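# Fit a spool piece between two spring-loaded pipe ends

## Task

Put the spool piece into the gap between the two pipe ends so that each of its ends is fully seated inside the raised ring of the flange it faces. The pipe ends are on springs and can be drawn back far enough to admit the spool. Use as many of the three arms as you like. The fit must stay in place on its own, because it does not count if only a robot holds it there. When finished, open the grippers and move the arms away.

## Robot and tools

Setup. Three identical i2rt Big YAM arms, arm1, arm2 and arm3, each with six joints, a two-finger gripper and a wrist camera. Approximate mounts on the tabletop in the scene frame (metres; heading in degrees counter-clockwise from +x): arm1 at x=+0.55 y=+0.00 z=+0.72 facing +180; arm2 at x=+0.00 y=+0.65 z=+0.72 facing -90; arm3 at x=+0.00 y=-0.65 z=+0.72 facing +90. The hand reaches roughly 1.0 m from the joint 1 axis when fully stretched. A fixed room camera, cam_high, looks down on the table.

Frames. One shared scene frame with its origin on the floor and +z up. The hand point is midway between the fingertips; the hand's z axis runs along the fingers, and the fingers open and close along its y axis. No result line gives the true foot poses.

Joints (absolute targets, radians, except the gripper in metres; the tolerance for counting as reached is after ±):
- joint1_rad -2.879 to 2.879 ±0.045: yaws the whole arm about its foot, positive counter-clockwise seen from above; 0 points the arm the way its foot faces.
- joint2_rad 0 to 3.141 ±0.14: shoulder; 0 has the upper arm roughly level pointing backward, increasing raises it and then brings it forward.
- joint3_rad 0 to 3.019 ±0.09: elbow; 0 is fully folded, increasing opens it.
- joint4_rad -1.692 to 1.57 ±0.055: hand pitch, positive tilts fingers up.
- joint5_rad -1.57 to 1.57 ±0.03: sideways hand swing, positive toward the arm's right.
- joint6_rad -2.094 to 2.094 ±0.035: hand roll, positive clockwise viewed from behind the hand.
- gripper_m 0 to 0.093 ±0.003: fingertip gap; each pad squeezes up to about 50 to 62 N (some less).
With joints 1 and 6 at 0 and the hand level and forward, the wrist camera sits on top of the hand looking at the fingertips. Joints move at different speeds, so the hand may sweep a wide path between postures.

Tools.
- execute_actions: argument actions is a list holding a single action or nothing. The action is an object keyed by arm name; each arm takes a joints object mapping joint names above to absolute target values (not offsets). Any subset of arms and joints may be given; all start at once and may finish at different moments. Omitted joints or arms may still be driving toward earlier targets. Optional cameras: a list drawn from arm1_cam_wrist, arm2_cam_wrist, arm3_cam_wrist, cam_high, all; omitted, null or ["all"] gives every camera, [] gives none. Any unknown key, camera or out-of-range value rejects the entire call and nothing moves. Example: {"arm1": {"joints": {"gripper_m": 0.05}}, "arm2": {"joints": {"joint1_rad": 0.3}}}. An empty list just reports state and images.
- wait: seconds from 0 to 10; commands nothing and returns state and images.
- zoom_image: camera name and region [x0, y0, x1, y1] in pixels of that camera's latest full image, origin top-left, at most 504 by 504; gives a closer view.
- finished_scene: scene number (1 or 2); ends the scene irreversibly after the last command is held and reports success.

Reading results. Each result gives robot states, joint_positions, and one image per requested camera in the order named by the pictures line. joint_status reports how each commanded motion ended: off_target means it stopped short and may keep pushing; contact_stop or time_out means it stopped and now holds where it is, though a timed-out joint may keep a target at most 0.375, 0.375, 0.113, 0.225, 0.075 and 0.3 rad (joints 1 to 6) away and continue pushing, listed in on_its_own. on_its_own covers everything not commanded by this call; its held at value is the held target, not the actual position. "joint command not followed" (often with a cause line) means a safety check blocked that arm's joint targets, though its gripper still acted; blocked joints show not_followed and may be retried on later actions until valid targets arrive. Empty-action calls never show this line. If a result reports a stop, any later execute_actions, wait or finished_scene calls in the same reply are skipped. Calibration lines give K, distortion and T_world_to_cam per camera; small offsets of a few degrees and millimetres are possible, and wrist camera poses inherit joint errors.

Cautions. The arms do not halt on contact and can press hard; to relieve a push, command a joint to its reported position. Very small target changes may not move a joint. Hard pressing between arms, or hard hits, is penalised; the self and inter-arm check may act late and ignores fingers, gripper housings and wrist cameras. Loads held up heat motors: MOTOR HOT appears from 85 °C, and at 100 °C the arm and gripper go limp and fall (OVER-TEMPERATURE FAULT, joints showing limit_stop_at_motor_heat; resend targets afterwards). Some heat persists into the next scene. Avoid drops, slips, slams, and knocking anything out of the work area, which ends the scene. Loose objects may occasionally be nudged by outside pushes. While you are composing a reply the robots keep holding the last command.

Each tool is called after "Request:" as name(argument=value, ...) on one line, values as JSON.

## Session

Request:
execute_actions(actions=[])

Scene clock: 0.00 s.
arm1.joint_positions: joint1_rad=-0.463 joint2_rad=+0.565 joint3_rad=+1.332 joint4_rad=-1.485 joint5_rad=+0.187 joint6_rad=-0.076 gripper_m=+0.095
arm1.joint_status: not commanded
arm1.hand: x=+0.3925 y=+0.1200 z=+1.2409 quat_wxyz=(-0.195, +0.880, -0.221, -0.374) (m; scene frame)
arm2.joint_positions: joint1_rad=-0.516 joint2_rad=+0.480 joint3_rad=+1.318 joint4_rad=-1.441 joint5_rad=-0.114 joint6_rad=-0.396 gripper_m=+0.095
arm2.joint_status: not commanded
arm2.hand: x=-0.0765 y=+0.4980 z=+1.2858 quat_wxyz=(-0.190, -0.657, -0.588, +0.432) (m; scene frame)
arm3.joint_positions: joint1_rad=-0.247 joint2_rad=+0.538 joint3_rad=+1.438 joint4_rad=-1.418 joint5_rad=-0.152 joint6_rad=+0.319 gripper_m=+0.095
arm3.joint_status: not commanded
arm3.hand: x=+0.0175 y=-0.4762 z=+1.3268 quat_wxyz=(-0.300, +0.444, -0.736, -0.414) (m; scene frame)
pictures: arm1_cam_wrist, arm2_cam_wrist, arm3_cam_wrist, cam_high
Images, in order (width x height): arm1_cam_wrist 504x504, arm2_cam_wrist 504x504, arm3_cam_wrist 504x504, cam_high 672x504.

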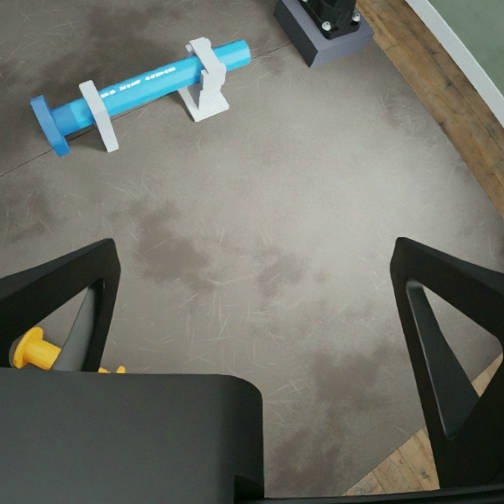

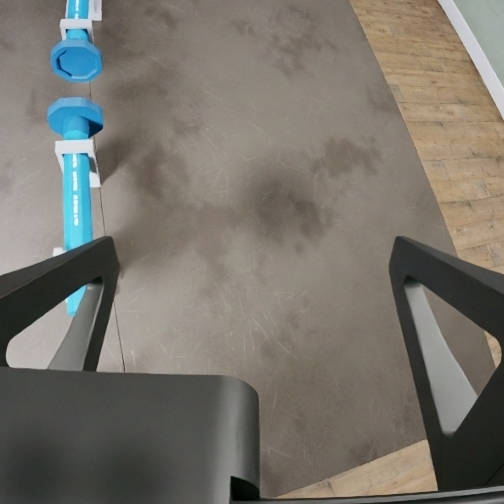

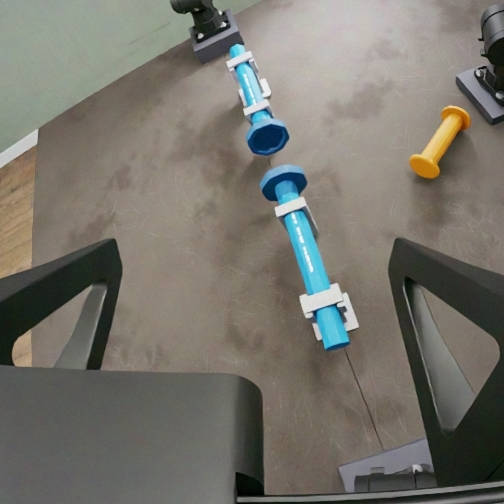

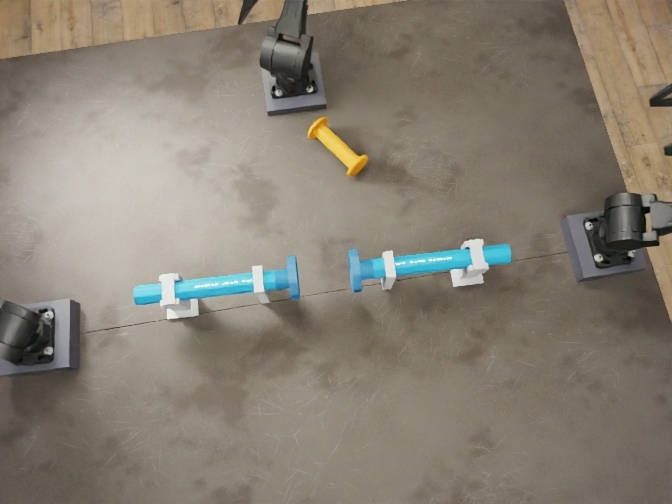

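Request:
zoom_image(camera="cam_high", region=[120, 90, 530, 340])

Region (120, 90, 530, 340) of cam_high's 672x504 image, scaled by 1.229, with more detail than that image has; it fills the top 307 rows of this view, and the rest is white.

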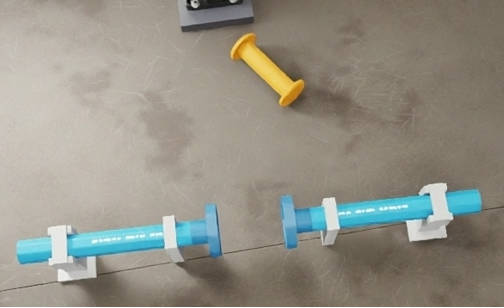

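Request:
execute_actions(actions=[{"arm1":{"joints":{"joint1_rad":0.4,"joint2_rad":0.9,"joint3_rad":1.0,"joint4_rad":-1.67,"joint5_rad":0,"joint6_rad":0}},"arm2":{"joints":{"joint1_rad":0,"joint2_rad":1.4,"joint3_rad":1.5,"joint4_rad":-1.67,"joint5_rad":0,"joint6_rad":0}},"arm3":{"joints":{"joint1_rad":0,"joint2_rad":1.2,"joint3_rad":1.5,"joint4_rad":-1.2,"joint5_rad":0,"joint6_rad":0}}}])

Scene clock: 26.53 s.
arm1.joint_positions: joint1_rad=+0.398 joint2_rad=+0.897 joint3_rad=+0.974 joint4_rad=-1.658 joint5_rad=+0.001 joint6_rad=-0.013 gripper_m=+0.095
arm1.joint_status: all done
arm1.hand: x=+0.3491 y=-0.0796 z=+0.9974 quat_wxyz=(-0.001, +0.981, +0.195, +0.004) (m; scene frame)
arm2.joint_positions: joint1_rad=-0.005 joint2_rad=+1.404 joint3_rad=+1.492 joint4_rad=-1.661 joint5_rad=-0.003 joint6_rad=-0.010 gripper_m=+0.095
arm2.joint_status: all done
arm2.hand: x=-0.0216 y=+0.2480 z=+1.0805 quat_wxyz=(-0.003, -0.723, -0.691, +0.003) (m; scene frame)
arm3.joint_positions: joint1_rad=-0.010 joint2_rad=+1.201 joint3_rad=+1.483 joint4_rad=-1.208 joint5_rad=-0.003 joint6_rad=+0.010 gripper_m=+0.095
arm3.joint_status: all done
arm3.hand: x=+0.0060 y=-0.1931 z=+1.1876 quat_wxyz=(-0.231, +0.660, -0.678, -0.227) (m; scene frame)
pictures: arm1_cam_wrist, arm2_cam_wrist, arm3_cam_wrist, cam_high
camera_calibration (this result's frames):
arm1_cam_wrist: T_world_to_cam=[[-0.38153, 0.92434, -0.00549728, 0.214871], [0.748663, 0.312495, 0.584679, -0.815694], [0.54216, 0.218957, -0.811246, 0.762222], [0, 0, 0, 1]] pos_world=[0.279414, -0.110607, 1.09645]
arm2_cam_wrist: T_world_to_cam=[[-0.998665, 0.0516471, -0.000303916, -0.0286637], [0.041773, 0.81117, 0.583317, -0.823846], [0.0303731, 0.582525, -0.812245, 0.854673], [0, 0, 0, 1]] pos_world=[-0.02017, 0.171891, 1.17476]
arm3_cam_wrist: T_world_to_cam=[[0.99965, -0.0263766, -0.00182661, -0.00938166], [-0.0264282, -0.998866, -0.0396016, -0.1399], [-0.000779987, 0.0396361, -0.999214, 1.31832], [0, 0, 0, 1]] pos_world=[0.00670933, -0.192242, 1.31173]
Images, in order (width x height): arm1_cam_wrist 504x504, arm2_cam_wrist 504x504, arm3_cam_wrist 504x504, cam_high 672x504.

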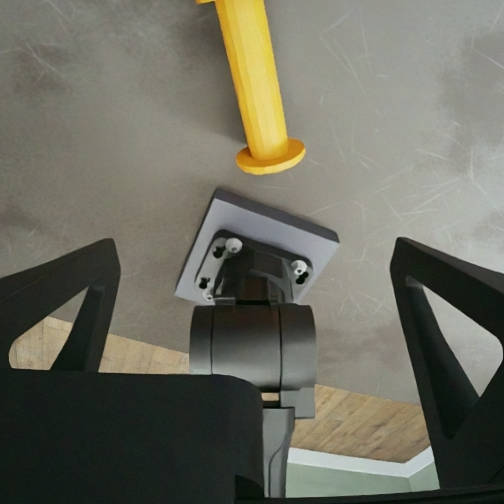

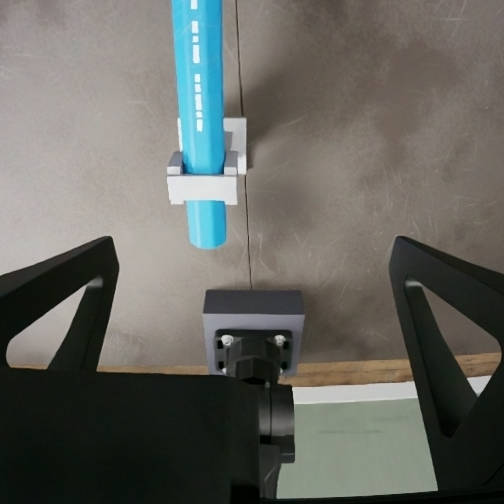

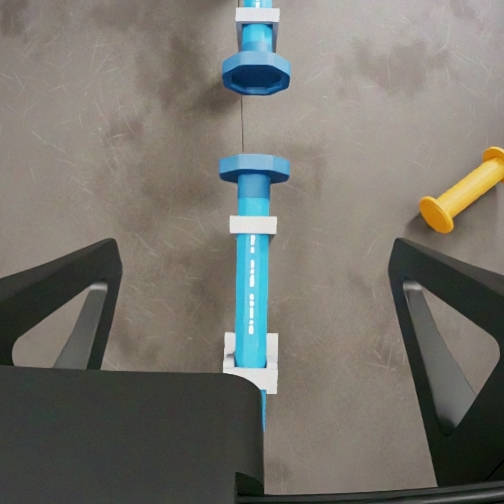

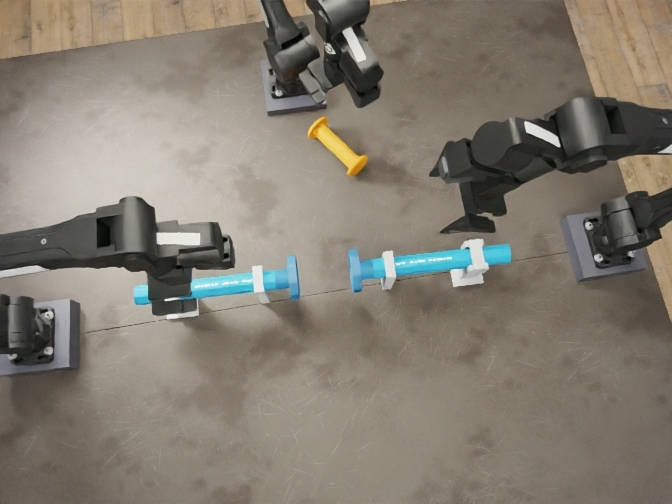

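Request:
execute_actions(actions=[{"arm1":{"joints":{"joint1_rad":0.41,"joint2_rad":1.05,"joint3_rad":0.645,"joint4_rad":-1.15,"joint6_rad":-0.2}},"arm2":{"joints":{"joint1_rad":0.1,"joint2_rad":1.507,"joint3_rad":1.27,"joint4_rad":-1.324,"joint6_rad":0.08}},"arm3":{"joints":{"joint2_rad":1.507,"joint3_rad":1.27,"joint4_rad":-1.324}}}])

Scene clock: 51.20 s.
arm1.joint_positions: joint1_rad=+0.402 joint2_rad=+1.060 joint3_rad=+0.634 joint4_rad=-1.164 joint5_rad=+0.001 joint6_rad=-0.187 gripper_m=+0.095
arm1.joint_status: all done
arm1.hand: x=+0.3285 y=-0.0888 z=+0.8355 quat_wxyz=(-0.001, +0.960, +0.281, +0.008) (m; scene frame)
arm2.joint_positions: joint1_rad=+0.104 joint2_rad=+1.519 joint3_rad=+1.262 joint4_rad=-1.334 joint5_rad=-0.002 joint6_rad=+0.070 gripper_m=+0.095
arm2.joint_status: all done
arm2.hand: x=+0.0236 y=+0.2179 z=+0.9473 quat_wxyz=(+0.003, -0.713, -0.701, -0.003) (m; scene frame)
arm3.joint_positions: joint1_rad=-0.010 joint2_rad=+1.505 joint3_rad=+1.246 joint4_rad=-1.318 joint5_rad=-0.003 joint6_rad=+0.010 gripper_m=+0.095
arm3.joint_status: all done
arm3.hand: x=+0.0071 y=-0.2203 z=+0.9383 quat_wxyz=(-0.004, +0.697, -0.717, -0.001) (m; scene frame)
pictures: arm1_cam_wrist, arm2_cam_wrist, arm3_cam_wrist, cam_high
camera_calibration (this result's frames):
arm1_cam_wrist: T_world_to_cam=[[-0.538896, 0.842329, -0.00854299, 0.261598], [0.67636, 0.438714, 0.591664, -0.673649], [0.502124, 0.313067, -0.806139, 0.661362], [0, 0, 0, 1]] pos_world=[0.264517, -0.131863, 0.933958]
arm2_cam_wrist: T_world_to_cam=[[-0.999723, 0.023465, 0.0019407, 0.0220218], [0.0199734, 0.801538, 0.59761, -0.734527], [0.0124674, 0.597483, -0.801785, 0.749912], [0, 0, 0, 1]] pos_world=[0.0273373, 0.140175, 1.04019]
arm3_cam_wrist: T_world_to_cam=[[0.999547, -0.0297967, 0.00424028, -0.0180421], [-0.0268199, -0.817898, 0.574737, -0.713406], [-0.0136572, -0.574591, -0.818327, 0.76531], [0, 0, 0, 1]] pos_world=[0.0093524, -0.144291, 1.03637]
Images, in order (width x height): arm1_cam_wrist 504x504, arm2_cam_wrist 504x504, arm3_cam_wrist 504x504, cam_high 672x504.

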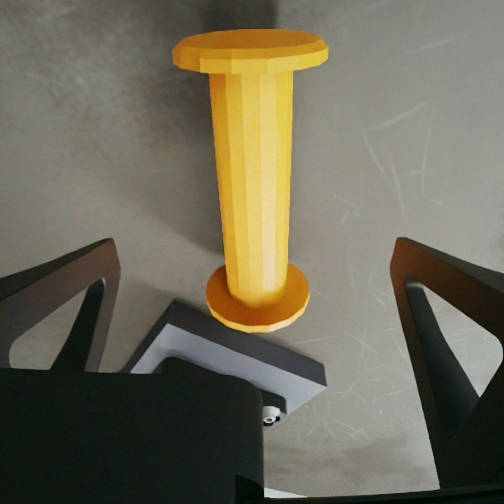

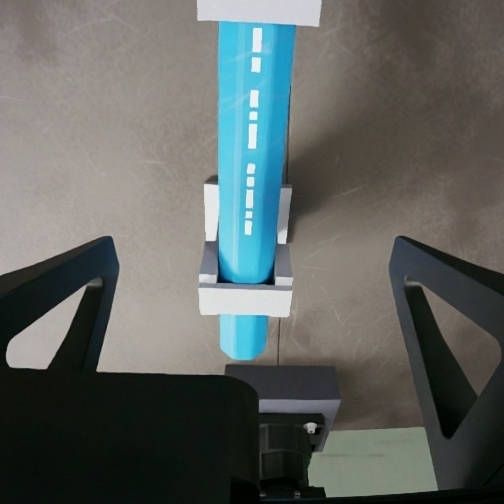

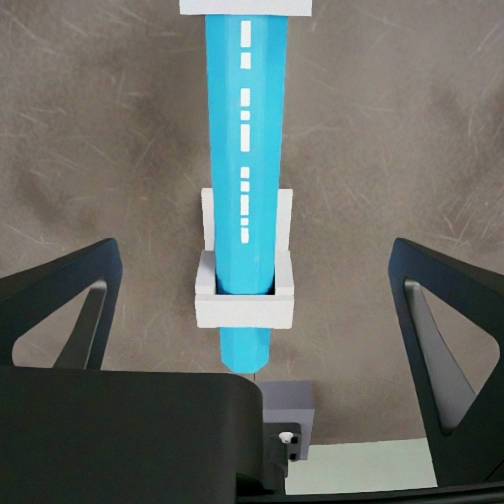

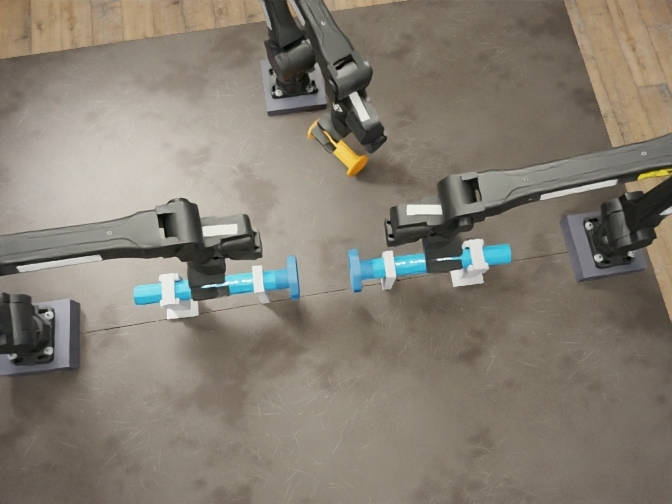

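Request:
execute_actions(actions=[{"arm1":{"joints":{"joint1_rad":0.385,"joint2_rad":1.145,"joint3_rad":0.457,"joint4_rad":-0.85,"joint6_rad":-0.22}},"arm2":{"joints":{"joint2_rad":1.602,"joint3_rad":1.082,"joint4_rad":-1.02}},"arm3":{"joints":{"joint1_rad":0.012,"joint2_rad":1.591,"joint3_rad":1.1,"joint4_rad":-1.05}}}])

Scene clock: 66.70 s.
arm1.joint_positions: joint1_rad=+0.392 joint2_rad=+1.153 joint3_rad=+0.439 joint4_rad=-0.864 joint5_rad=+0.001 joint6_rad=-0.207 gripper_m=+0.095
arm1.joint_status: all done
arm1.hand: x=+0.3475 y=-0.0787 z=+0.7535 quat_wxyz=(-0.001, +0.958, +0.286, +0.002) (m; scene frame)
arm2.joint_positions: joint1_rad=+0.104 joint2_rad=+1.607 joint3_rad=+1.076 joint4_rad=-1.030 joint5_rad=-0.002 joint6_rad=+0.070 gripper_m=+0.095
arm2.joint_status: all done
arm2.hand: x=+0.0234 y=+0.2165 z=+0.8449 quat_wxyz=(-0.007, -0.713, -0.701, +0.007) (m; scene frame)
arm3.joint_positions: joint1_rad=-0.001 joint2_rad=+1.596 joint3_rad=+1.089 joint4_rad=-1.059 joint5_rad=-0.002 joint6_rad=+0.010 gripper_m=+0.095
arm3.joint_status: all done
arm3.hand: x=+0.0040 y=-0.2169 z=+0.8450 quat_wxyz=(-0.008, +0.700, -0.714, -0.005) (m; scene frame)
pictures: arm1_cam_wrist, arm2_cam_wrist, arm3_cam_wrist, cam_high
camera_calibration (this result's frames):
arm1_cam_wrist: T_world_to_cam=[[-0.547315, 0.836903, -0.00625607, 0.263392], [0.678968, 0.448375, 0.581346, -0.634724], [0.489335, 0.313932, -0.813633, 0.592642], [0, 0, 0, 1]] pos_world=[0.285115, -0.121888, 0.852834]
arm2_cam_wrist: T_world_to_cam=[[-0.999726, 0.0234201, -0.000294701, 0.0239804], [0.0190054, 0.818503, 0.574188, -0.656157], [0.0136888, 0.574025, -0.818723, 0.688052], [0, 0, 0, 1]] pos_world=[0.0270258, 0.141546, 0.940089]
arm3_cam_wrist: T_world_to_cam=[[0.999776, -0.0206284, 0.00462999, -0.0127929], [-0.0196322, -0.824599, 0.565377, -0.650687], [-0.00784491, -0.565342, -0.82482, 0.698396], [0, 0, 0, 1]] pos_world=[0.00549453, -0.141987, 0.943993]
Images, in order (width x height): arm1_cam_wrist 504x504, arm2_cam_wrist 504x504, arm3_cam_wrist 504x504, cam_high 672x504.

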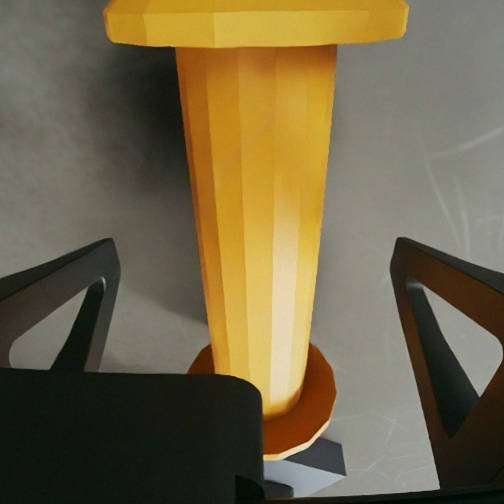

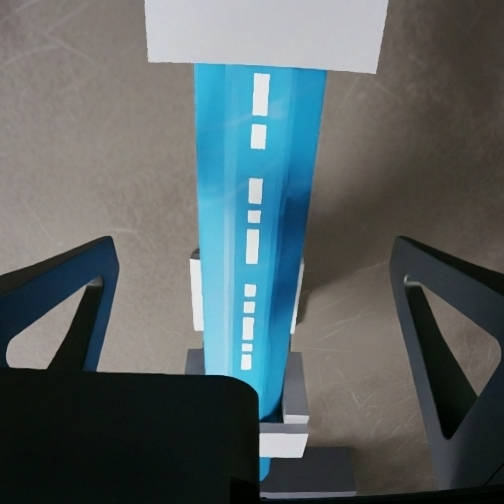

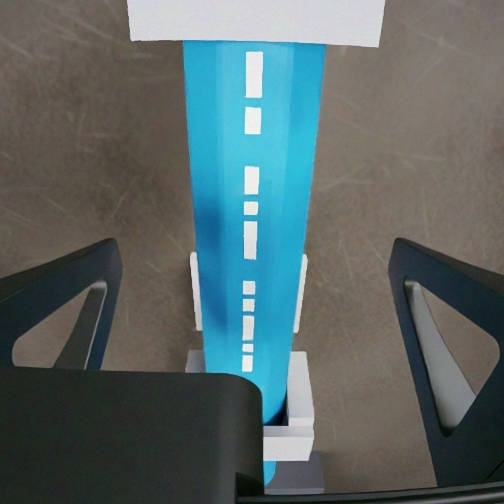

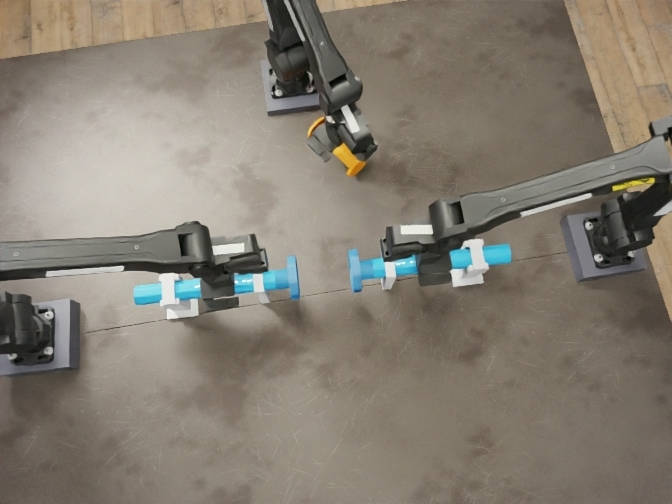

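Request:
execute_actions(actions=[{"arm1":{"joints":{"joint2_rad":1.19,"joint3_rad":0.44,"joint4_rad":-0.785}},"arm2":{"joints":{"joint2_rad":1.647,"joint3_rad":1.042,"joint4_rad":-0.945,"joint6_rad":0.11}},"arm3":{"joints":{"joint2_rad":1.63,"joint3_rad":1.065,"joint4_rad":-0.98}}}], cameras=[])

Request:
execute_actions(actions=[{"arm1":{"joints":{"gripper_m":0}},"arm2":{"joints":{"gripper_m":0}},"arm3":{"joints":{"gripper_m":0}}}])

Scene clock: 74.10 s.
arm1.joint_positions: joint1_rad=+0.392 joint2_rad=+1.187 joint3_rad=+0.439 joint4_rad=-0.799 joint5_rad=+0.001 joint6_rad=-0.207 gripper_m=+0.095
arm1.joint_status: all done
arm1.hand: x=+0.3366 y=-0.0829 z=+0.7467 quat_wxyz=(+0.001, +0.958, +0.286, -0.013) (m; scene frame)
arm2.joint_positions: joint1_rad=+0.104 joint2_rad=+1.632 joint3_rad=+1.047 joint4_rad=-0.956 joint5_rad=-0.002 joint6_rad=+0.100 gripper_m=+0.095
arm2.joint_status: all done
arm2.hand: x=+0.0236 y=+0.2124 z=+0.8258 quat_wxyz=(-0.016, -0.723, -0.690, +0.014) (m; scene frame)
arm3.joint_positions: joint1_rad=-0.001 joint2_rad=+1.615 joint3_rad=+1.068 joint4_rad=-0.989 joint5_rad=-0.002 joint6_rad=+0.010 gripper_m=+0.095
arm3.joint_status: all done
arm3.hand: x=+0.0042 y=-0.2096 z=+0.8309 quat_wxyz=(-0.019, +0.700, -0.714, -0.016) (m; scene frame)
pictures: none
No camera images: the call's "cameras" was empty. Leave "cameras" out to get every camera's image.

Scene clock: 74.83 s.
arm1.joint_positions: joint1_rad=+0.392 joint2_rad=+1.187 joint3_rad=+0.439 joint4_rad=-0.797 joint5_rad=+0.000 joint6_rad=-0.208 gripper_m=+0.035
arm1.joint_status: gripper_m off_target (ended at +0.035, target +0.000)
arm1.hand: x=+0.3364 y=-0.0831 z=+0.7465 quat_wxyz=(+0.001, +0.958, +0.286, -0.014) (m; scene frame)
arm2.joint_positions: joint1_rad=+0.104 joint2_rad=+1.632 joint3_rad=+1.047 joint4_rad=-0.955 joint5_rad=-0.002 joint6_rad=+0.102 gripper_m=+0.038
arm2.joint_status: gripper_m off_target (ended at +0.038, target +0.000)
arm2.hand: x=+0.0236 y=+0.2123 z=+0.8258 quat_wxyz=(-0.016, -0.724, -0.690, +0.014) (m; scene frame)
arm3.joint_positions: joint1_rad=+0.002 joint2_rad=+1.615 joint3_rad=+1.068 joint4_rad=-0.988 joint5_rad=-0.004 joint6_rad=+0.009 gripper_m=+0.039
arm3.joint_status: gripper_m off_target (ended at +0.039, target +0.000)
arm3.hand: x=+0.0028 y=-0.2093 z=+0.8308 quat_wxyz=(-0.019, +0.701, -0.713, -0.017) (m; scene frame)
pictures: arm1_cam_wrist, arm2_cam_wrist, arm3_cam_wrist, cam_high
camera_calibration (this result's frames):
arm1_cam_wrist: T_world_to_cam=[[-0.54838, 0.836229, 0.0000413001, 0.256571], [0.695526, 0.456083, 0.555186, -0.606583], [0.464244, 0.304482, -0.831726, 0.61495], [0, 0, 0, 1]] pos_world=[0.277107, -0.12514, 0.848226]
arm2_cam_wrist: T_world_to_cam=[[-0.998484, 0.0549515, -0.00331931, 0.0200286], [0.0438286, 0.829968, 0.556087, -0.629772], [0.0333127, 0.555098, -0.831118, 0.688565], [0, 0, 0, 1]] pos_world=[0.0246623, 0.139369, 0.922553]
arm3_cam_wrist: T_world_to_cam=[[0.999842, -0.0174608, 0.00322266, -0.00953296], [-0.0164415, -0.841932, 0.539333, -0.618437], [-0.00670392, -0.539301, -0.842086, 0.710659], [0, 0, 0, 1]] pos_world=[0.00412764, -0.137589, 0.932011]
Images, in order (width x height): arm1_cam_wrist 504x504, arm2_cam_wrist 504x504, arm3_cam_wrist 504x504, cam_high 672x504.

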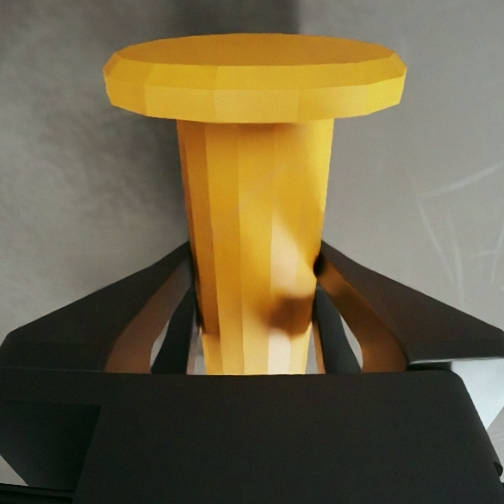

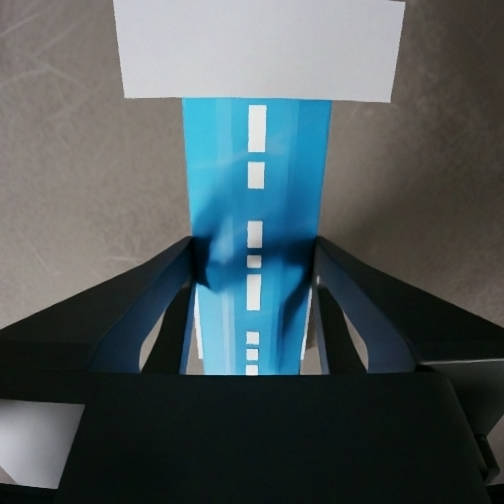

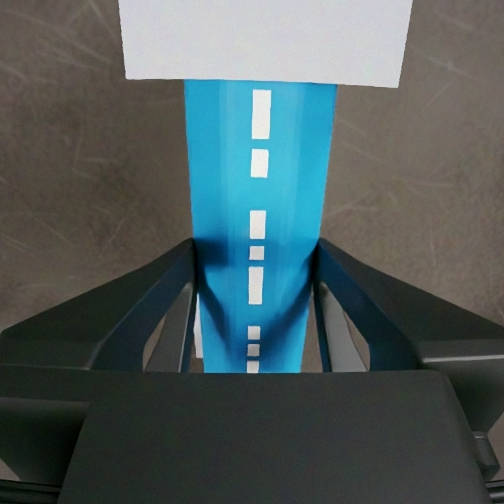

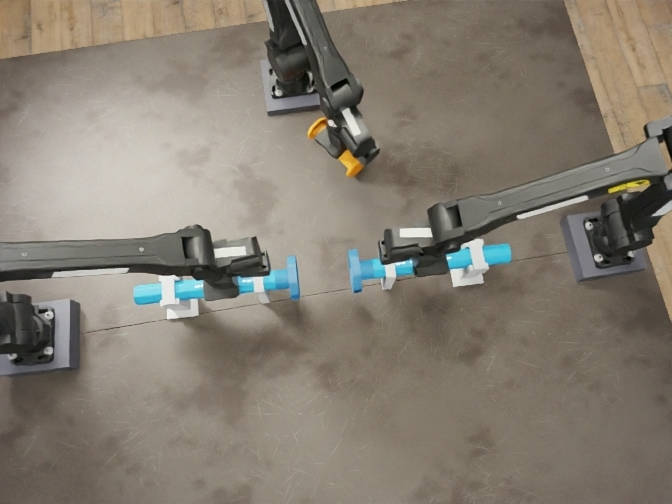

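Request:
execute_actions(actions=[{"arm1":{"joints":{"joint2_rad":1.15,"joint3_rad":1.0,"joint4_rad":-1.41}},"arm2":{"joints":{"gripper_m":0.06,"joint2_rad":1.675,"joint3_rad":1.02,"joint4_rad":-0.945}},"arm3":{"joints":{"gripper_m":0.06,"joint2_rad":1.66,"joint3_rad":1.035,"joint4_rad":-0.97}}}], cameras=[])

Scene clock: 79.83 s.
arm1.joint_positions: joint1_rad=+0.392 joint2_rad=+1.159 joint3_rad=+0.949 joint4_rad=-1.396 joint5_rad=+0.000 joint6_rad=-0.208 gripper_m=+0.035
arm1.joint_status: all done
arm1.hand: x=+0.2733 y=-0.1078 z=+0.9249 quat_wxyz=(-0.002, +0.958, +0.286, +0.016) (m; scene frame)
arm2.joint_positions: joint1_rad=+0.104 joint2_rad=+1.660 joint3_rad=+1.024 joint4_rad=-0.952 joint5_rad=-0.002 joint6_rad=+0.102 gripper_m=+0.060
arm2.joint_status: all done
arm2.hand: x=+0.0229 y=+0.2247 z=+0.8066 quat_wxyz=(+0.003, -0.724, -0.690, -0.002) (m; scene frame)
arm3.joint_positions: joint1_rad=+0.002 joint2_rad=+1.650 joint3_rad=+1.034 joint4_rad=-0.978 joint5_rad=-0.003 joint6_rad=+0.009 gripper_m=+0.060
arm3.joint_status: all done
arm3.hand: x=+0.0030 y=-0.2247 z=+0.8055 quat_wxyz=(+0.002, +0.701, -0.713, +0.004) (m; scene frame)
pictures: none
No camera images: the call's "cameras" was empty. Leave "cameras" out to get every camera's image.

Request:
execute_actions(actions=[{"arm1":{"joints":{"joint1_rad":0.04,"joint2_rad":1.765,"joint3_rad":1.55,"joint4_rad":-1.30,"joint6_rad":-1.515}},"arm2":{"joints":{"gripper_m":0}},"arm3":{"joints":{"gripper_m":0}}}])

Scene clock: 89.57 s.
arm1.joint_positions: joint1_rad=+0.031 joint2_rad=+1.757 joint3_rad=+1.506 joint4_rad=-1.327 joint5_rad=+0.009 joint6_rad=-1.488 gripper_m=+0.035
arm1.joint_status: all done
arm1.hand: x=+0.0235 y=-0.0045 z=+0.8956 quat_wxyz=(-0.002, +0.731, +0.682, +0.004) (m; scene frame)
arm2.joint_positions: joint1_rad=+0.104 joint2_rad=+1.660 joint3_rad=+1.024 joint4_rad=-0.951 joint5_rad=-0.009 joint6_rad=+0.112 gripper_m=+0.039
arm2.joint_status: gripper_m off_target (ended at +0.039, target +0.000)
arm2.hand: x=+0.0242 y=+0.2246 z=+0.8066 quat_wxyz=(+0.000, -0.727, -0.686, -0.004) (m; scene frame)
arm3.joint_positions: joint1_rad=+0.003 joint2_rad=+1.650 joint3_rad=+1.034 joint4_rad=-0.977 joint5_rad=-0.002 joint6_rad=+0.016 gripper_m=+0.039
arm3.joint_status: gripper_m off_target (ended at +0.039, target +0.000)
arm3.hand: x=+0.0025 y=-0.2245 z=+0.8055 quat_wxyz=(+0.001, +0.699, -0.715, +0.004) (m; scene frame)
pictures: arm1_cam_wrist, arm2_cam_wrist, arm3_cam_wrist, cam_high
camera_calibration (this result's frames):
arm1_cam_wrist: T_world_to_cam=[[-0.997423, 0.0710899, -0.00971728, 0.0351146], [0.0519853, 0.809345, 0.585029, -0.517565], [0.0494543, 0.583016, -0.810954, 0.852675], [0, 0, 0, 1]] pos_world=[0.0197615, -0.0807308, 0.994613]
arm2_cam_wrist: T_world_to_cam=[[-0.997873, 0.0650375, -0.00451677, 0.0185499], [0.0495668, 0.801858, 0.595455, -0.654881], [0.0423487, 0.593964, -0.803376, 0.63446], [0, 0, 0, 1]] pos_world=[0.0241022, 0.147069, 0.899746]
arm3_cam_wrist: T_world_to_cam=[[0.999724, -0.022959, 0.00499557, -0.0121341], [-0.021524, -0.809607, 0.586577, -0.648409], [-0.00942281, -0.586523, -0.809878, 0.64467], [0, 0, 0, 1]] pos_world=[0.00424896, -0.147121, 0.902507]
Images, in order (width x height): arm1_cam_wrist 504x504, arm2_cam_wrist 504x504, arm3_cam_wrist 504x504, cam_high 672x504.

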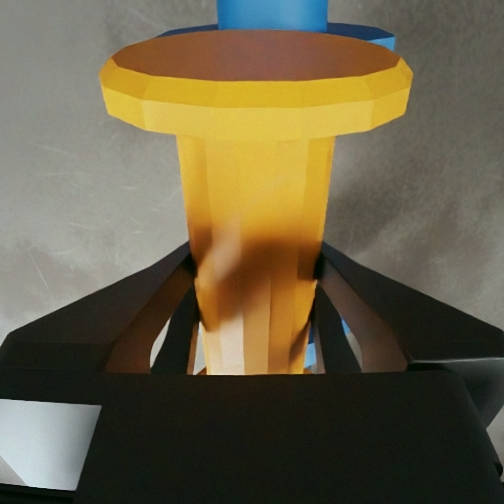

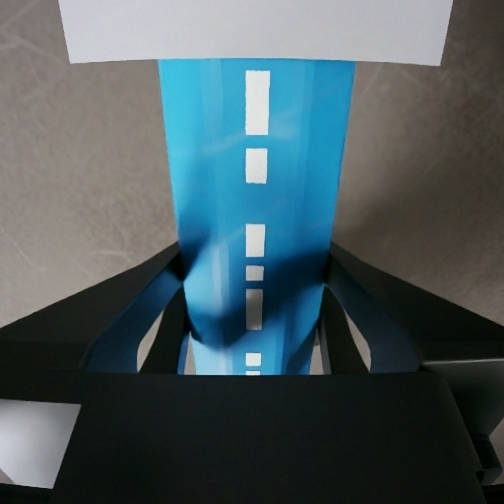

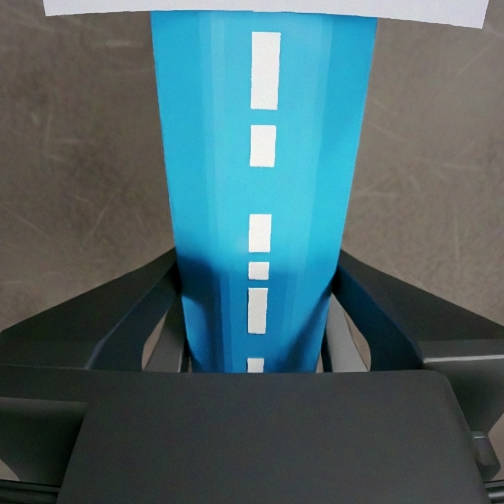

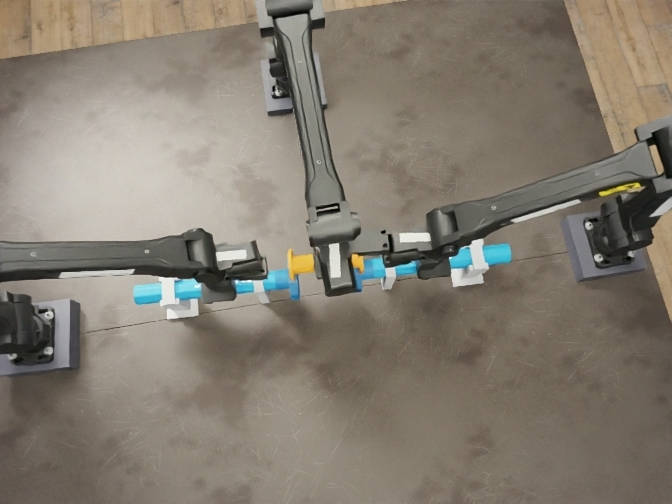

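Request:
execute_actions(actions=[{"arm1":{"joints":{"joint1_rad":0.055,"joint3_rad":1.58,"joint6_rad":-1.53}},"arm2":{"joints":{"joint2_rad":1.55,"joint3_rad":0.915}},"arm3":{"joints":{"joint2_rad":1.54,"joint3_rad":0.93}}}])

Scene clock: 95.77 s.
arm1.joint_positions: joint1_rad=+0.052 joint2_rad=+1.775 joint3_rad=+1.522 joint4_rad=-1.313 joint5_rad=+0.001 joint6_rad=-1.517 gripper_m=+0.035
arm1.joint_status: all done
arm1.hand: x=+0.0147 y=-0.0172 z=+0.8919 quat_wxyz=(-0.003, +0.714, +0.700, -0.002) (m; scene frame)
arm2.joint_positions: joint1_rad=+0.105 joint2_rad=+1.603 joint3_rad=+0.953 joint4_rad=-0.889 joint5_rad=-0.010 joint6_rad=+0.107 gripper_m=+0.039
arm2.joint_status: all done
arm2.hand: x=+0.0241 y=+0.2374 z=+0.8072 quat_wxyz=(-0.019, -0.725, -0.688, +0.011) (m; scene frame)
arm3.joint_positions: joint1_rad=+0.003 joint2_rad=+1.593 joint3_rad=+0.965 joint4_rad=-0.921 joint5_rad=-0.006 joint6_rad=+0.017 gripper_m=+0.039
arm3.joint_status: all done
arm3.hand: x=+0.0017 y=-0.2380 z=+0.8062 quat_wxyz=(-0.013, +0.699, -0.715, -0.012) (m; scene frame)
pictures: arm1_cam_wrist, arm2_cam_wrist, arm3_cam_wrist, cam_high
camera_calibration (this result's frames):
arm1_cam_wrist: T_world_to_cam=[[-0.999768, 0.0215175, 0.00105737, 0.0167418], [0.0181657, 0.815614, 0.578311, -0.498107], [0.0115814, 0.578196, -0.815816, 0.862328], [0, 0, 0, 1]] pos_world=[0.0157994, -0.0926919, 0.991543]
arm2_cam_wrist: T_world_to_cam=[[-0.998226, 0.0584244, -0.0114653, 0.0247877], [0.042157, 0.829558, 0.556827, -0.640814], [0.0420434, 0.555356, -0.830549, 0.658479], [0, 0, 0, 1]] pos_world=[0.0240738, 0.164454, 0.904006]
arm3_cam_wrist: T_world_to_cam=[[0.999714, -0.0239021, 0.00080906, -0.00845592], [-0.0203892, -0.834129, 0.551193, -0.637031], [-0.0124998, -0.551052, -0.834377, 0.665531], [0, 0, 0, 1]] pos_world=[0.00378397, -0.164825, 0.906438]
Images, in order (width x height): arm1_cam_wrist 504x504, arm2_cam_wrist 504x504, arm3_cam_wrist 504x504, cam_high 672x504.

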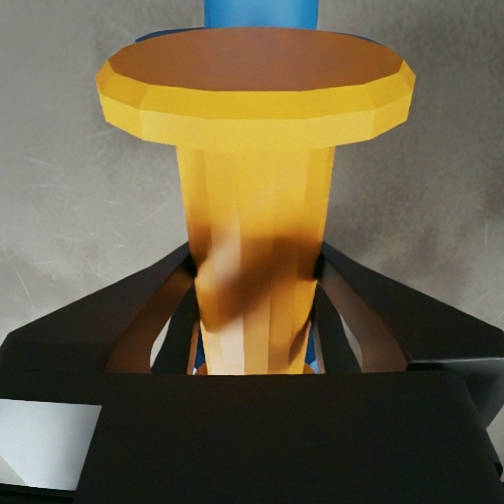

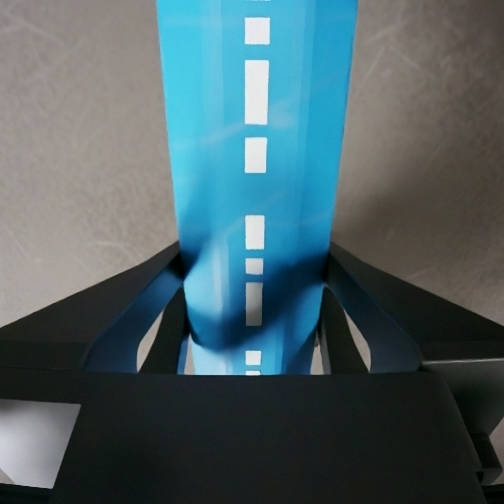

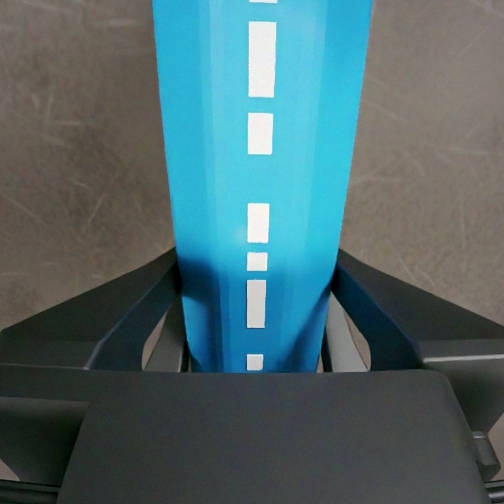

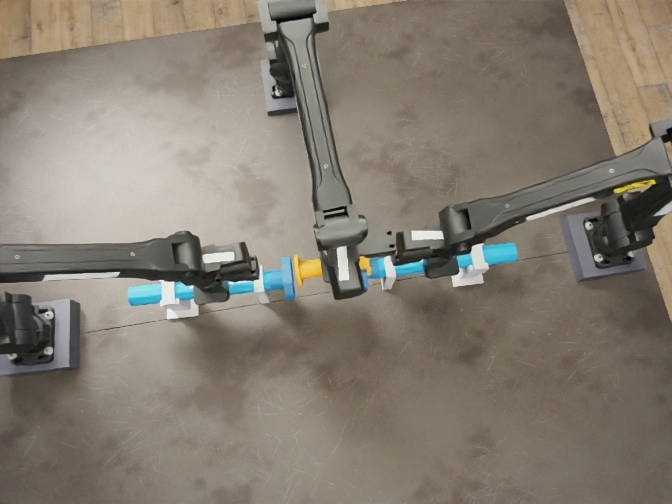

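Request:
execute_actions(actions=[{"arm1":{"joints":{"joint1_rad":0.035,"joint2_rad":1.74,"joint3_rad":1.6,"joint4_rad":-1.37}},"arm2":{"joints":{"joint2_rad":1.49,"joint3_rad":0.85,"joint4_rad":-1.03}},"arm3":{"joints":{"joint2_rad":1.48,"joint3_rad":0.865,"joint4_rad":-1.06}}}])

Request:
zoom_image(camera="cam_high", region=[230, 200, 430, 330])

Scene clock: 102.40 s.
arm1.joint_positions: joint1_rad=+0.040 joint2_rad=+1.774 joint3_rad=+1.538 joint4_rad=-1.357 joint5_rad=+0.001 joint6_rad=-1.517 gripper_m=+0.035
arm1.joint_status: all done
arm1.hand: x=+0.0200 y=-0.0103 z=+0.8983 quat_wxyz=(+0.007, +0.719, +0.695, +0.008) (m; scene frame)
arm2.joint_positions: joint1_rad=+0.107 joint2_rad=+1.578 joint3_rad=+0.921 joint4_rad=-0.887 joint5_rad=-0.013 joint6_rad=+0.109 gripper_m=+0.039
arm2.joint_status: joint4_rad time_out (moved +0.002 of -0.141); the others done
arm2.on_its_own: joint4_rad reads -0.887 and still pushes toward -1.030 since a time_out
arm2.hand: x=+0.0247 y=+0.2495 z=+0.8072 quat_wxyz=(-0.018, -0.725, -0.688, +0.008) (m; scene frame)
arm3.joint_positions: joint1_rad=+0.003 joint2_rad=+1.569 joint3_rad=+0.935 joint4_rad=-0.919 joint5_rad=-0.007 joint6_rad=+0.017 gripper_m=+0.039
arm3.joint_status: joint4_rad time_out (moved +0.002 of -0.139); the others done
arm3.on_its_own: joint4_rad reads -0.919 and still pushes toward -1.060 since a time_out
arm3.hand: x=+0.0014 y=-0.2492 z=+0.8060 quat_wxyz=(-0.011, +0.699, -0.715, -0.012) (m; scene frame)
pictures: arm1_cam_wrist, arm2_cam_wrist, arm3_cam_wrist, cam_high
camera_calibration (this result's frames):
arm1_cam_wrist: T_world_to_cam=[[-0.999084, 0.0337115, -0.0263738, 0.0466509], [0.0122081, 0.815017, 0.579309, -0.508273], [0.0410244, 0.578456, -0.814681, 0.861896], [0, 0, 0, 1]] pos_world=[0.0174544, -0.0858906, 0.997848]
arm2_cam_wrist: T_world_to_cam=[[-0.998204, 0.0583897, -0.0133649, 0.0262748], [0.0408948, 0.827346, 0.560202, -0.652942], [0.0437674, 0.558649, -0.828248, 0.648971], [0, 0, 0, 1]] pos_world=[0.0245258, 0.176128, 0.90364]
arm3_cam_wrist: T_world_to_cam=[[0.999715, -0.0238844, -0.000273591, -0.00758253], [-0.0197315, -0.832235, 0.554071, -0.648123], [-0.0134613, -0.553908, -0.832469, 0.656925], [0, 0, 0, 1]] pos_world=[0.00363505, -0.175696, 0.905974]
Images, in order (width x height): arm1_cam_wrist 504x504, arm2_cam_wrist 504x504, arm3_cam_wrist 504x504, cam_high 672x504.

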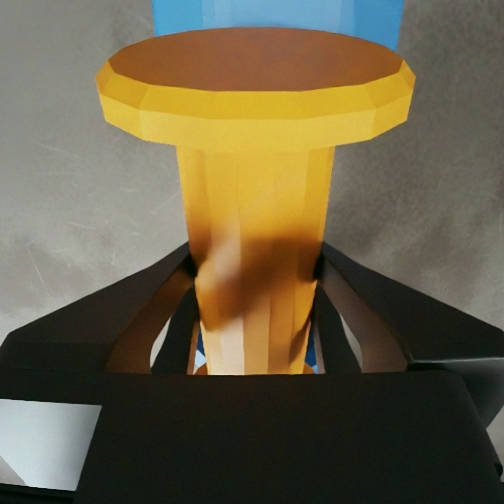

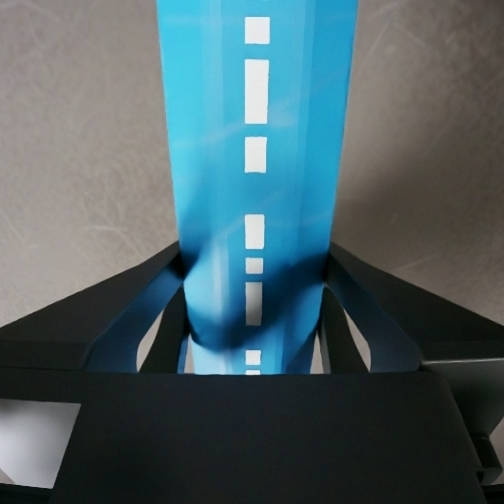

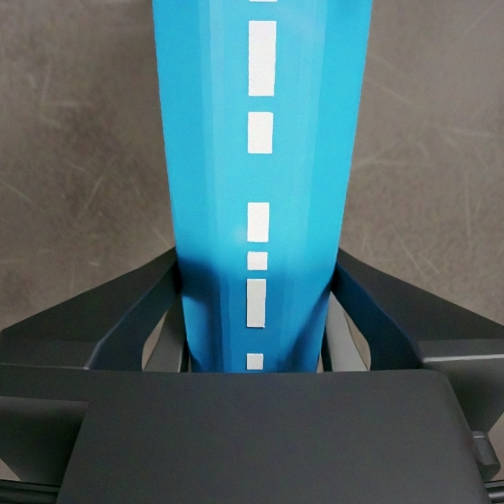

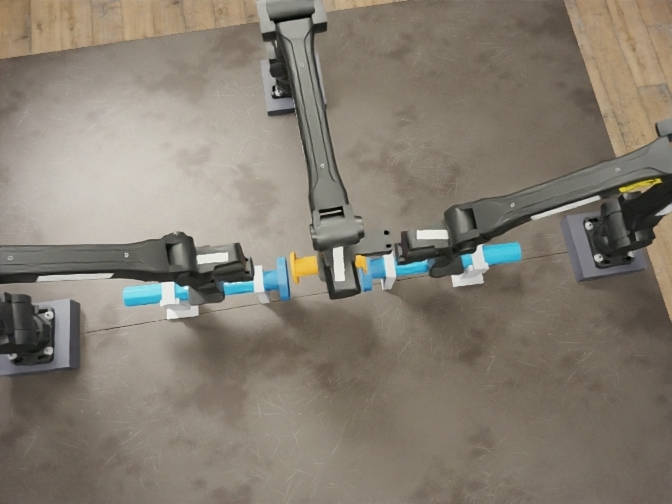

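Region (230, 200, 430, 330) of cam_high's 672x504 image, scaled by 2.520, with more detail than that image has; it fills the top 328 rows of this view, and the rest is white.

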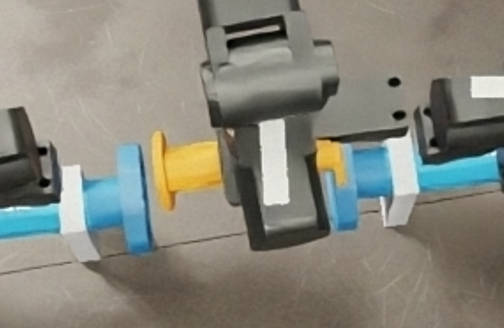

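Request:
execute_actions(actions=[{"arm1":{"joints":{"joint1_rad":0.055,"joint4_rad":-1.315,"joint5_rad":0.075}},"arm2":{"joints":{"joint2_rad":1.51,"joint3_rad":0.87,"joint4_rad":-0.94}},"arm3":{"joints":{"joint2_rad":1.50,"joint3_rad":0.885,"joint4_rad":-0.97}}}], cameras=["arm1_cam_wrist","cam_high"])

Request:
zoom_image(camera="cam_high", region=[230, 200, 430, 330])

Scene clock: 110.77 s.
arm1.joint_positions: joint1_rad=+0.048 joint2_rad=+1.774 joint3_rad=+1.538 joint4_rad=-1.328 joint5_rad=+0.070 joint6_rad=-1.517 gripper_m=+0.035
arm1.joint_status: all done
arm1.hand: x=+0.0126 y=-0.0031 z=+0.8986 quat_wxyz=(-0.029, +0.715, +0.698, +0.020) (m; scene frame)
arm2.joint_positions: joint1_rad=+0.107 joint2_rad=+1.574 joint3_rad=+0.916 joint4_rad=-0.864 joint5_rad=-0.012 joint6_rad=+0.110 gripper_m=+0.039
arm2.joint_status: joint4_rad time_out (moved +0.023 of -0.053); the others done
arm2.on_its_own: joint4_rad reads -0.864 and still pushes toward -0.940 since a time_out
arm2.hand: x=+0.0248 y=+0.2460 z=+0.8072 quat_wxyz=(-0.026, -0.725, -0.688, +0.015) (m; scene frame)
arm3.joint_positions: joint1_rad=+0.003 joint2_rad=+1.566 joint3_rad=+0.931 joint4_rad=-0.899 joint5_rad=-0.007 joint6_rad=+0.018 gripper_m=+0.039
arm3.joint_status: joint4_rad time_out (moved +0.020 of -0.051); the others done
arm3.on_its_own: joint4_rad reads -0.899 and still pushes toward -0.970 since a time_out
arm3.hand: x=+0.0015 y=-0.2460 z=+0.8060 quat_wxyz=(-0.018, +0.698, -0.715, -0.018) (m; scene frame)
pictures: arm1_cam_wrist, cam_high
camera_calibration (this result's frames):
arm1_cam_wrist: T_world_to_cam=[[-0.999651, 0.025639, 0.00636164, 0.00962615], [0.0238735, 0.77374, 0.633053, -0.562837], [0.0113086, 0.632984, -0.774082, 0.822404], [0, 0, 0, 1]] pos_world=[0.0137595, -0.0853258, 0.992853]
Images, in order (width x height): arm1_cam_wrist 504x504, cam_high 672x504.

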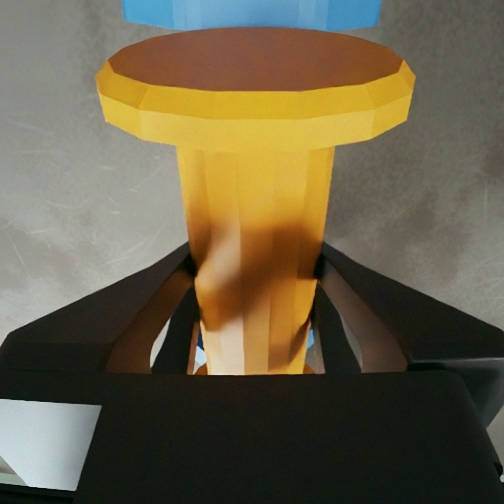

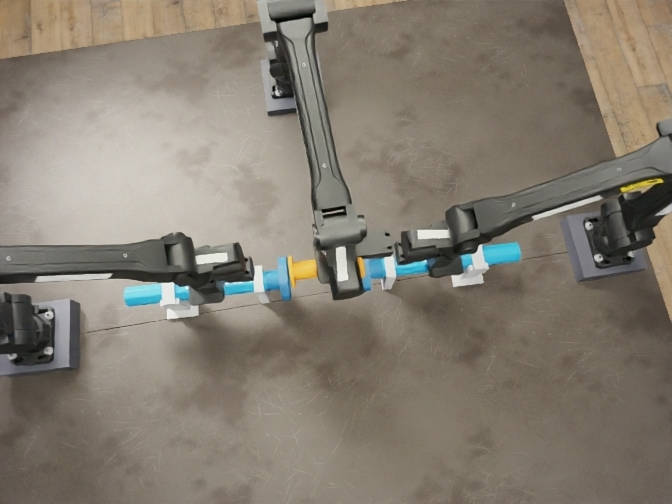

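Region (230, 200, 430, 330) of cam_high's 672x504 image, scaled by 2.520, with more detail than that image has; it fills the top 328 rows of this view, and the rest is white.

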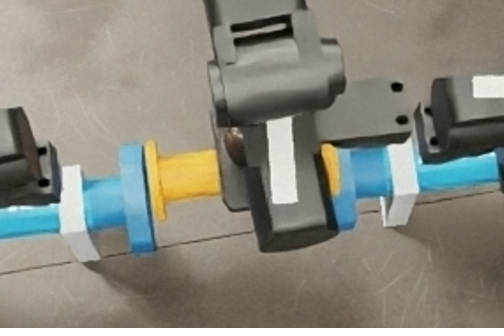

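Request:
execute_actions(actions=[{"arm1":{"joints":{"joint6_rad":-1.485}},"arm2":{"joints":{"joint2_rad":1.47,"joint3_rad":0.835}},"arm3":{"joints":{"joint2_rad":1.46,"joint3_rad":0.85}}}], cameras=[])

Request:
execute_actions(actions=[{"arm1":{"joints":{"joint2_rad":1.805,"joint3_rad":1.51,"joint4_rad":-1.225}}}], cameras=["arm1_cam_wrist","cam_high"])

Request:
zoom_image(camera="cam_high", region=[230, 200, 430, 330])

Scene clock: 124.07 s.
arm1.joint_positions: joint1_rad=+0.048 joint2_rad=+1.774 joint3_rad=+1.538 joint4_rad=-1.328 joint5_rad=+0.070 joint6_rad=-1.499 gripper_m=+0.035
arm1.joint_status: all done
arm1.hand: x=+0.0126 y=-0.0031 z=+0.8986 quat_wxyz=(-0.029, +0.722, +0.691, +0.020) (m; scene frame)
arm2.joint_positions: joint1_rad=+0.107 joint2_rad=+1.556 joint3_rad=+0.893 joint4_rad=-0.829 joint5_rad=-0.012 joint6_rad=+0.111 gripper_m=+0.039
arm2.joint_status: all done
arm2.on_its_own: joint4_rad reads -0.829 and still pushes toward -0.940 since a time_out
arm2.hand: x=+0.0248 y=+0.2466 z=+0.8073 quat_wxyz=(-0.037, -0.725, -0.687, +0.025) (m; scene frame)
arm3.joint_positions: joint1_rad=+0.003 joint2_rad=+1.549 joint3_rad=+0.909 joint4_rad=-0.865 joint5_rad=-0.007 joint6_rad=+0.020 gripper_m=+0.039
arm3.joint_status: all done
arm3.on_its_own: joint4_rad reads -0.865 and still pushes toward -0.970 since a time_out
arm3.hand: x=+0.0015 y=-0.2464 z=+0.8061 quat_wxyz=(-0.028, +0.697, -0.716, -0.029) (m; scene frame)
pictures: none
No camera images: the call's "cameras" was empty. Leave "cameras" out to get every camera's image.

Scene clock: 124.73 s.
arm1.joint_positions: joint1_rad=+0.048 joint2_rad=+1.784 joint3_rad=+1.520 joint4_rad=-1.252 joint5_rad=+0.069 joint6_rad=-1.498 gripper_m=+0.035
arm1.joint_status: all done
arm1.hand: x=-0.0002 y=-0.0037 z=+0.8875 quat_wxyz=(-0.045, +0.722, +0.690, +0.002) (m; scene frame)
arm2.joint_positions: joint1_rad=+0.107 joint2_rad=+1.556 joint3_rad=+0.893 joint4_rad=-0.829 joint5_rad=-0.012 joint6_rad=+0.111 gripper_m=+0.039
arm2.joint_status: not commanded
arm2.on_its_own: joint4_rad reads -0.829 and still pushes toward -0.940 since a time_out
arm2.hand: x=+0.0248 y=+0.2466 z=+0.8073 quat_wxyz=(-0.037, -0.725, -0.687, +0.025) (m; scene frame)
arm3.joint_positions: joint1_rad=+0.003 joint2_rad=+1.547 joint3_rad=+0.906 joint4_rad=-0.865 joint5_rad=-0.007 joint6_rad=+0.021 gripper_m=+0.039
arm3.joint_status: not commanded
arm3.on_its_own: joint4_rad reads -0.865 and still pushes toward -0.970 since a time_out
arm3.hand: x=+0.0015 y=-0.2479 z=+0.8055 quat_wxyz=(-0.027, +0.697, -0.716, -0.028) (m; scene frame)
pictures: arm1_cam_wrist, cam_high
camera_calibration (this result's frames):
arm1_cam_wrist: T_world_to_cam=[[-0.997432, 0.0443454, 0.0562353, -0.047276], [0.0698701, 0.774907, 0.628202, -0.550696], [-0.0157193, 0.630518, -0.776016, 0.815972], [0, 0, 0, 1]] pos_world=[0.00414906, -0.0856501, 0.981814]
Images, in order (width x height): arm1_cam_wrist 504x504, cam_high 672x504.

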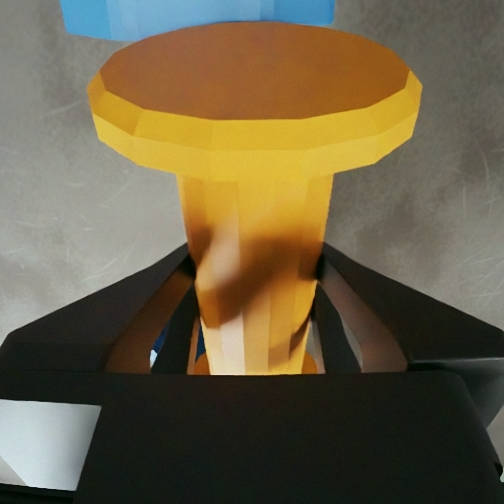

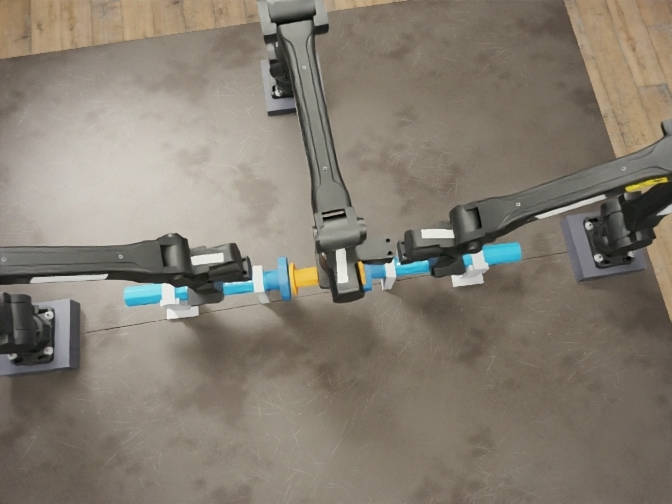

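Region (230, 200, 430, 330) of cam_high's 672x504 image, scaled by 2.520, with more detail than that image has; it fills the top 328 rows of this view, and the rest is white.

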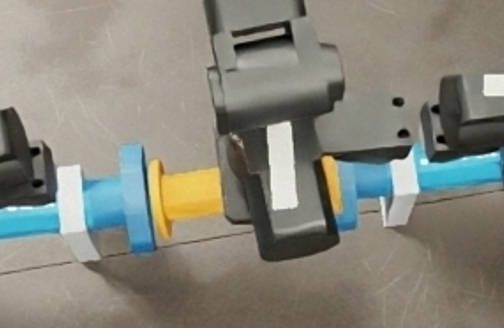

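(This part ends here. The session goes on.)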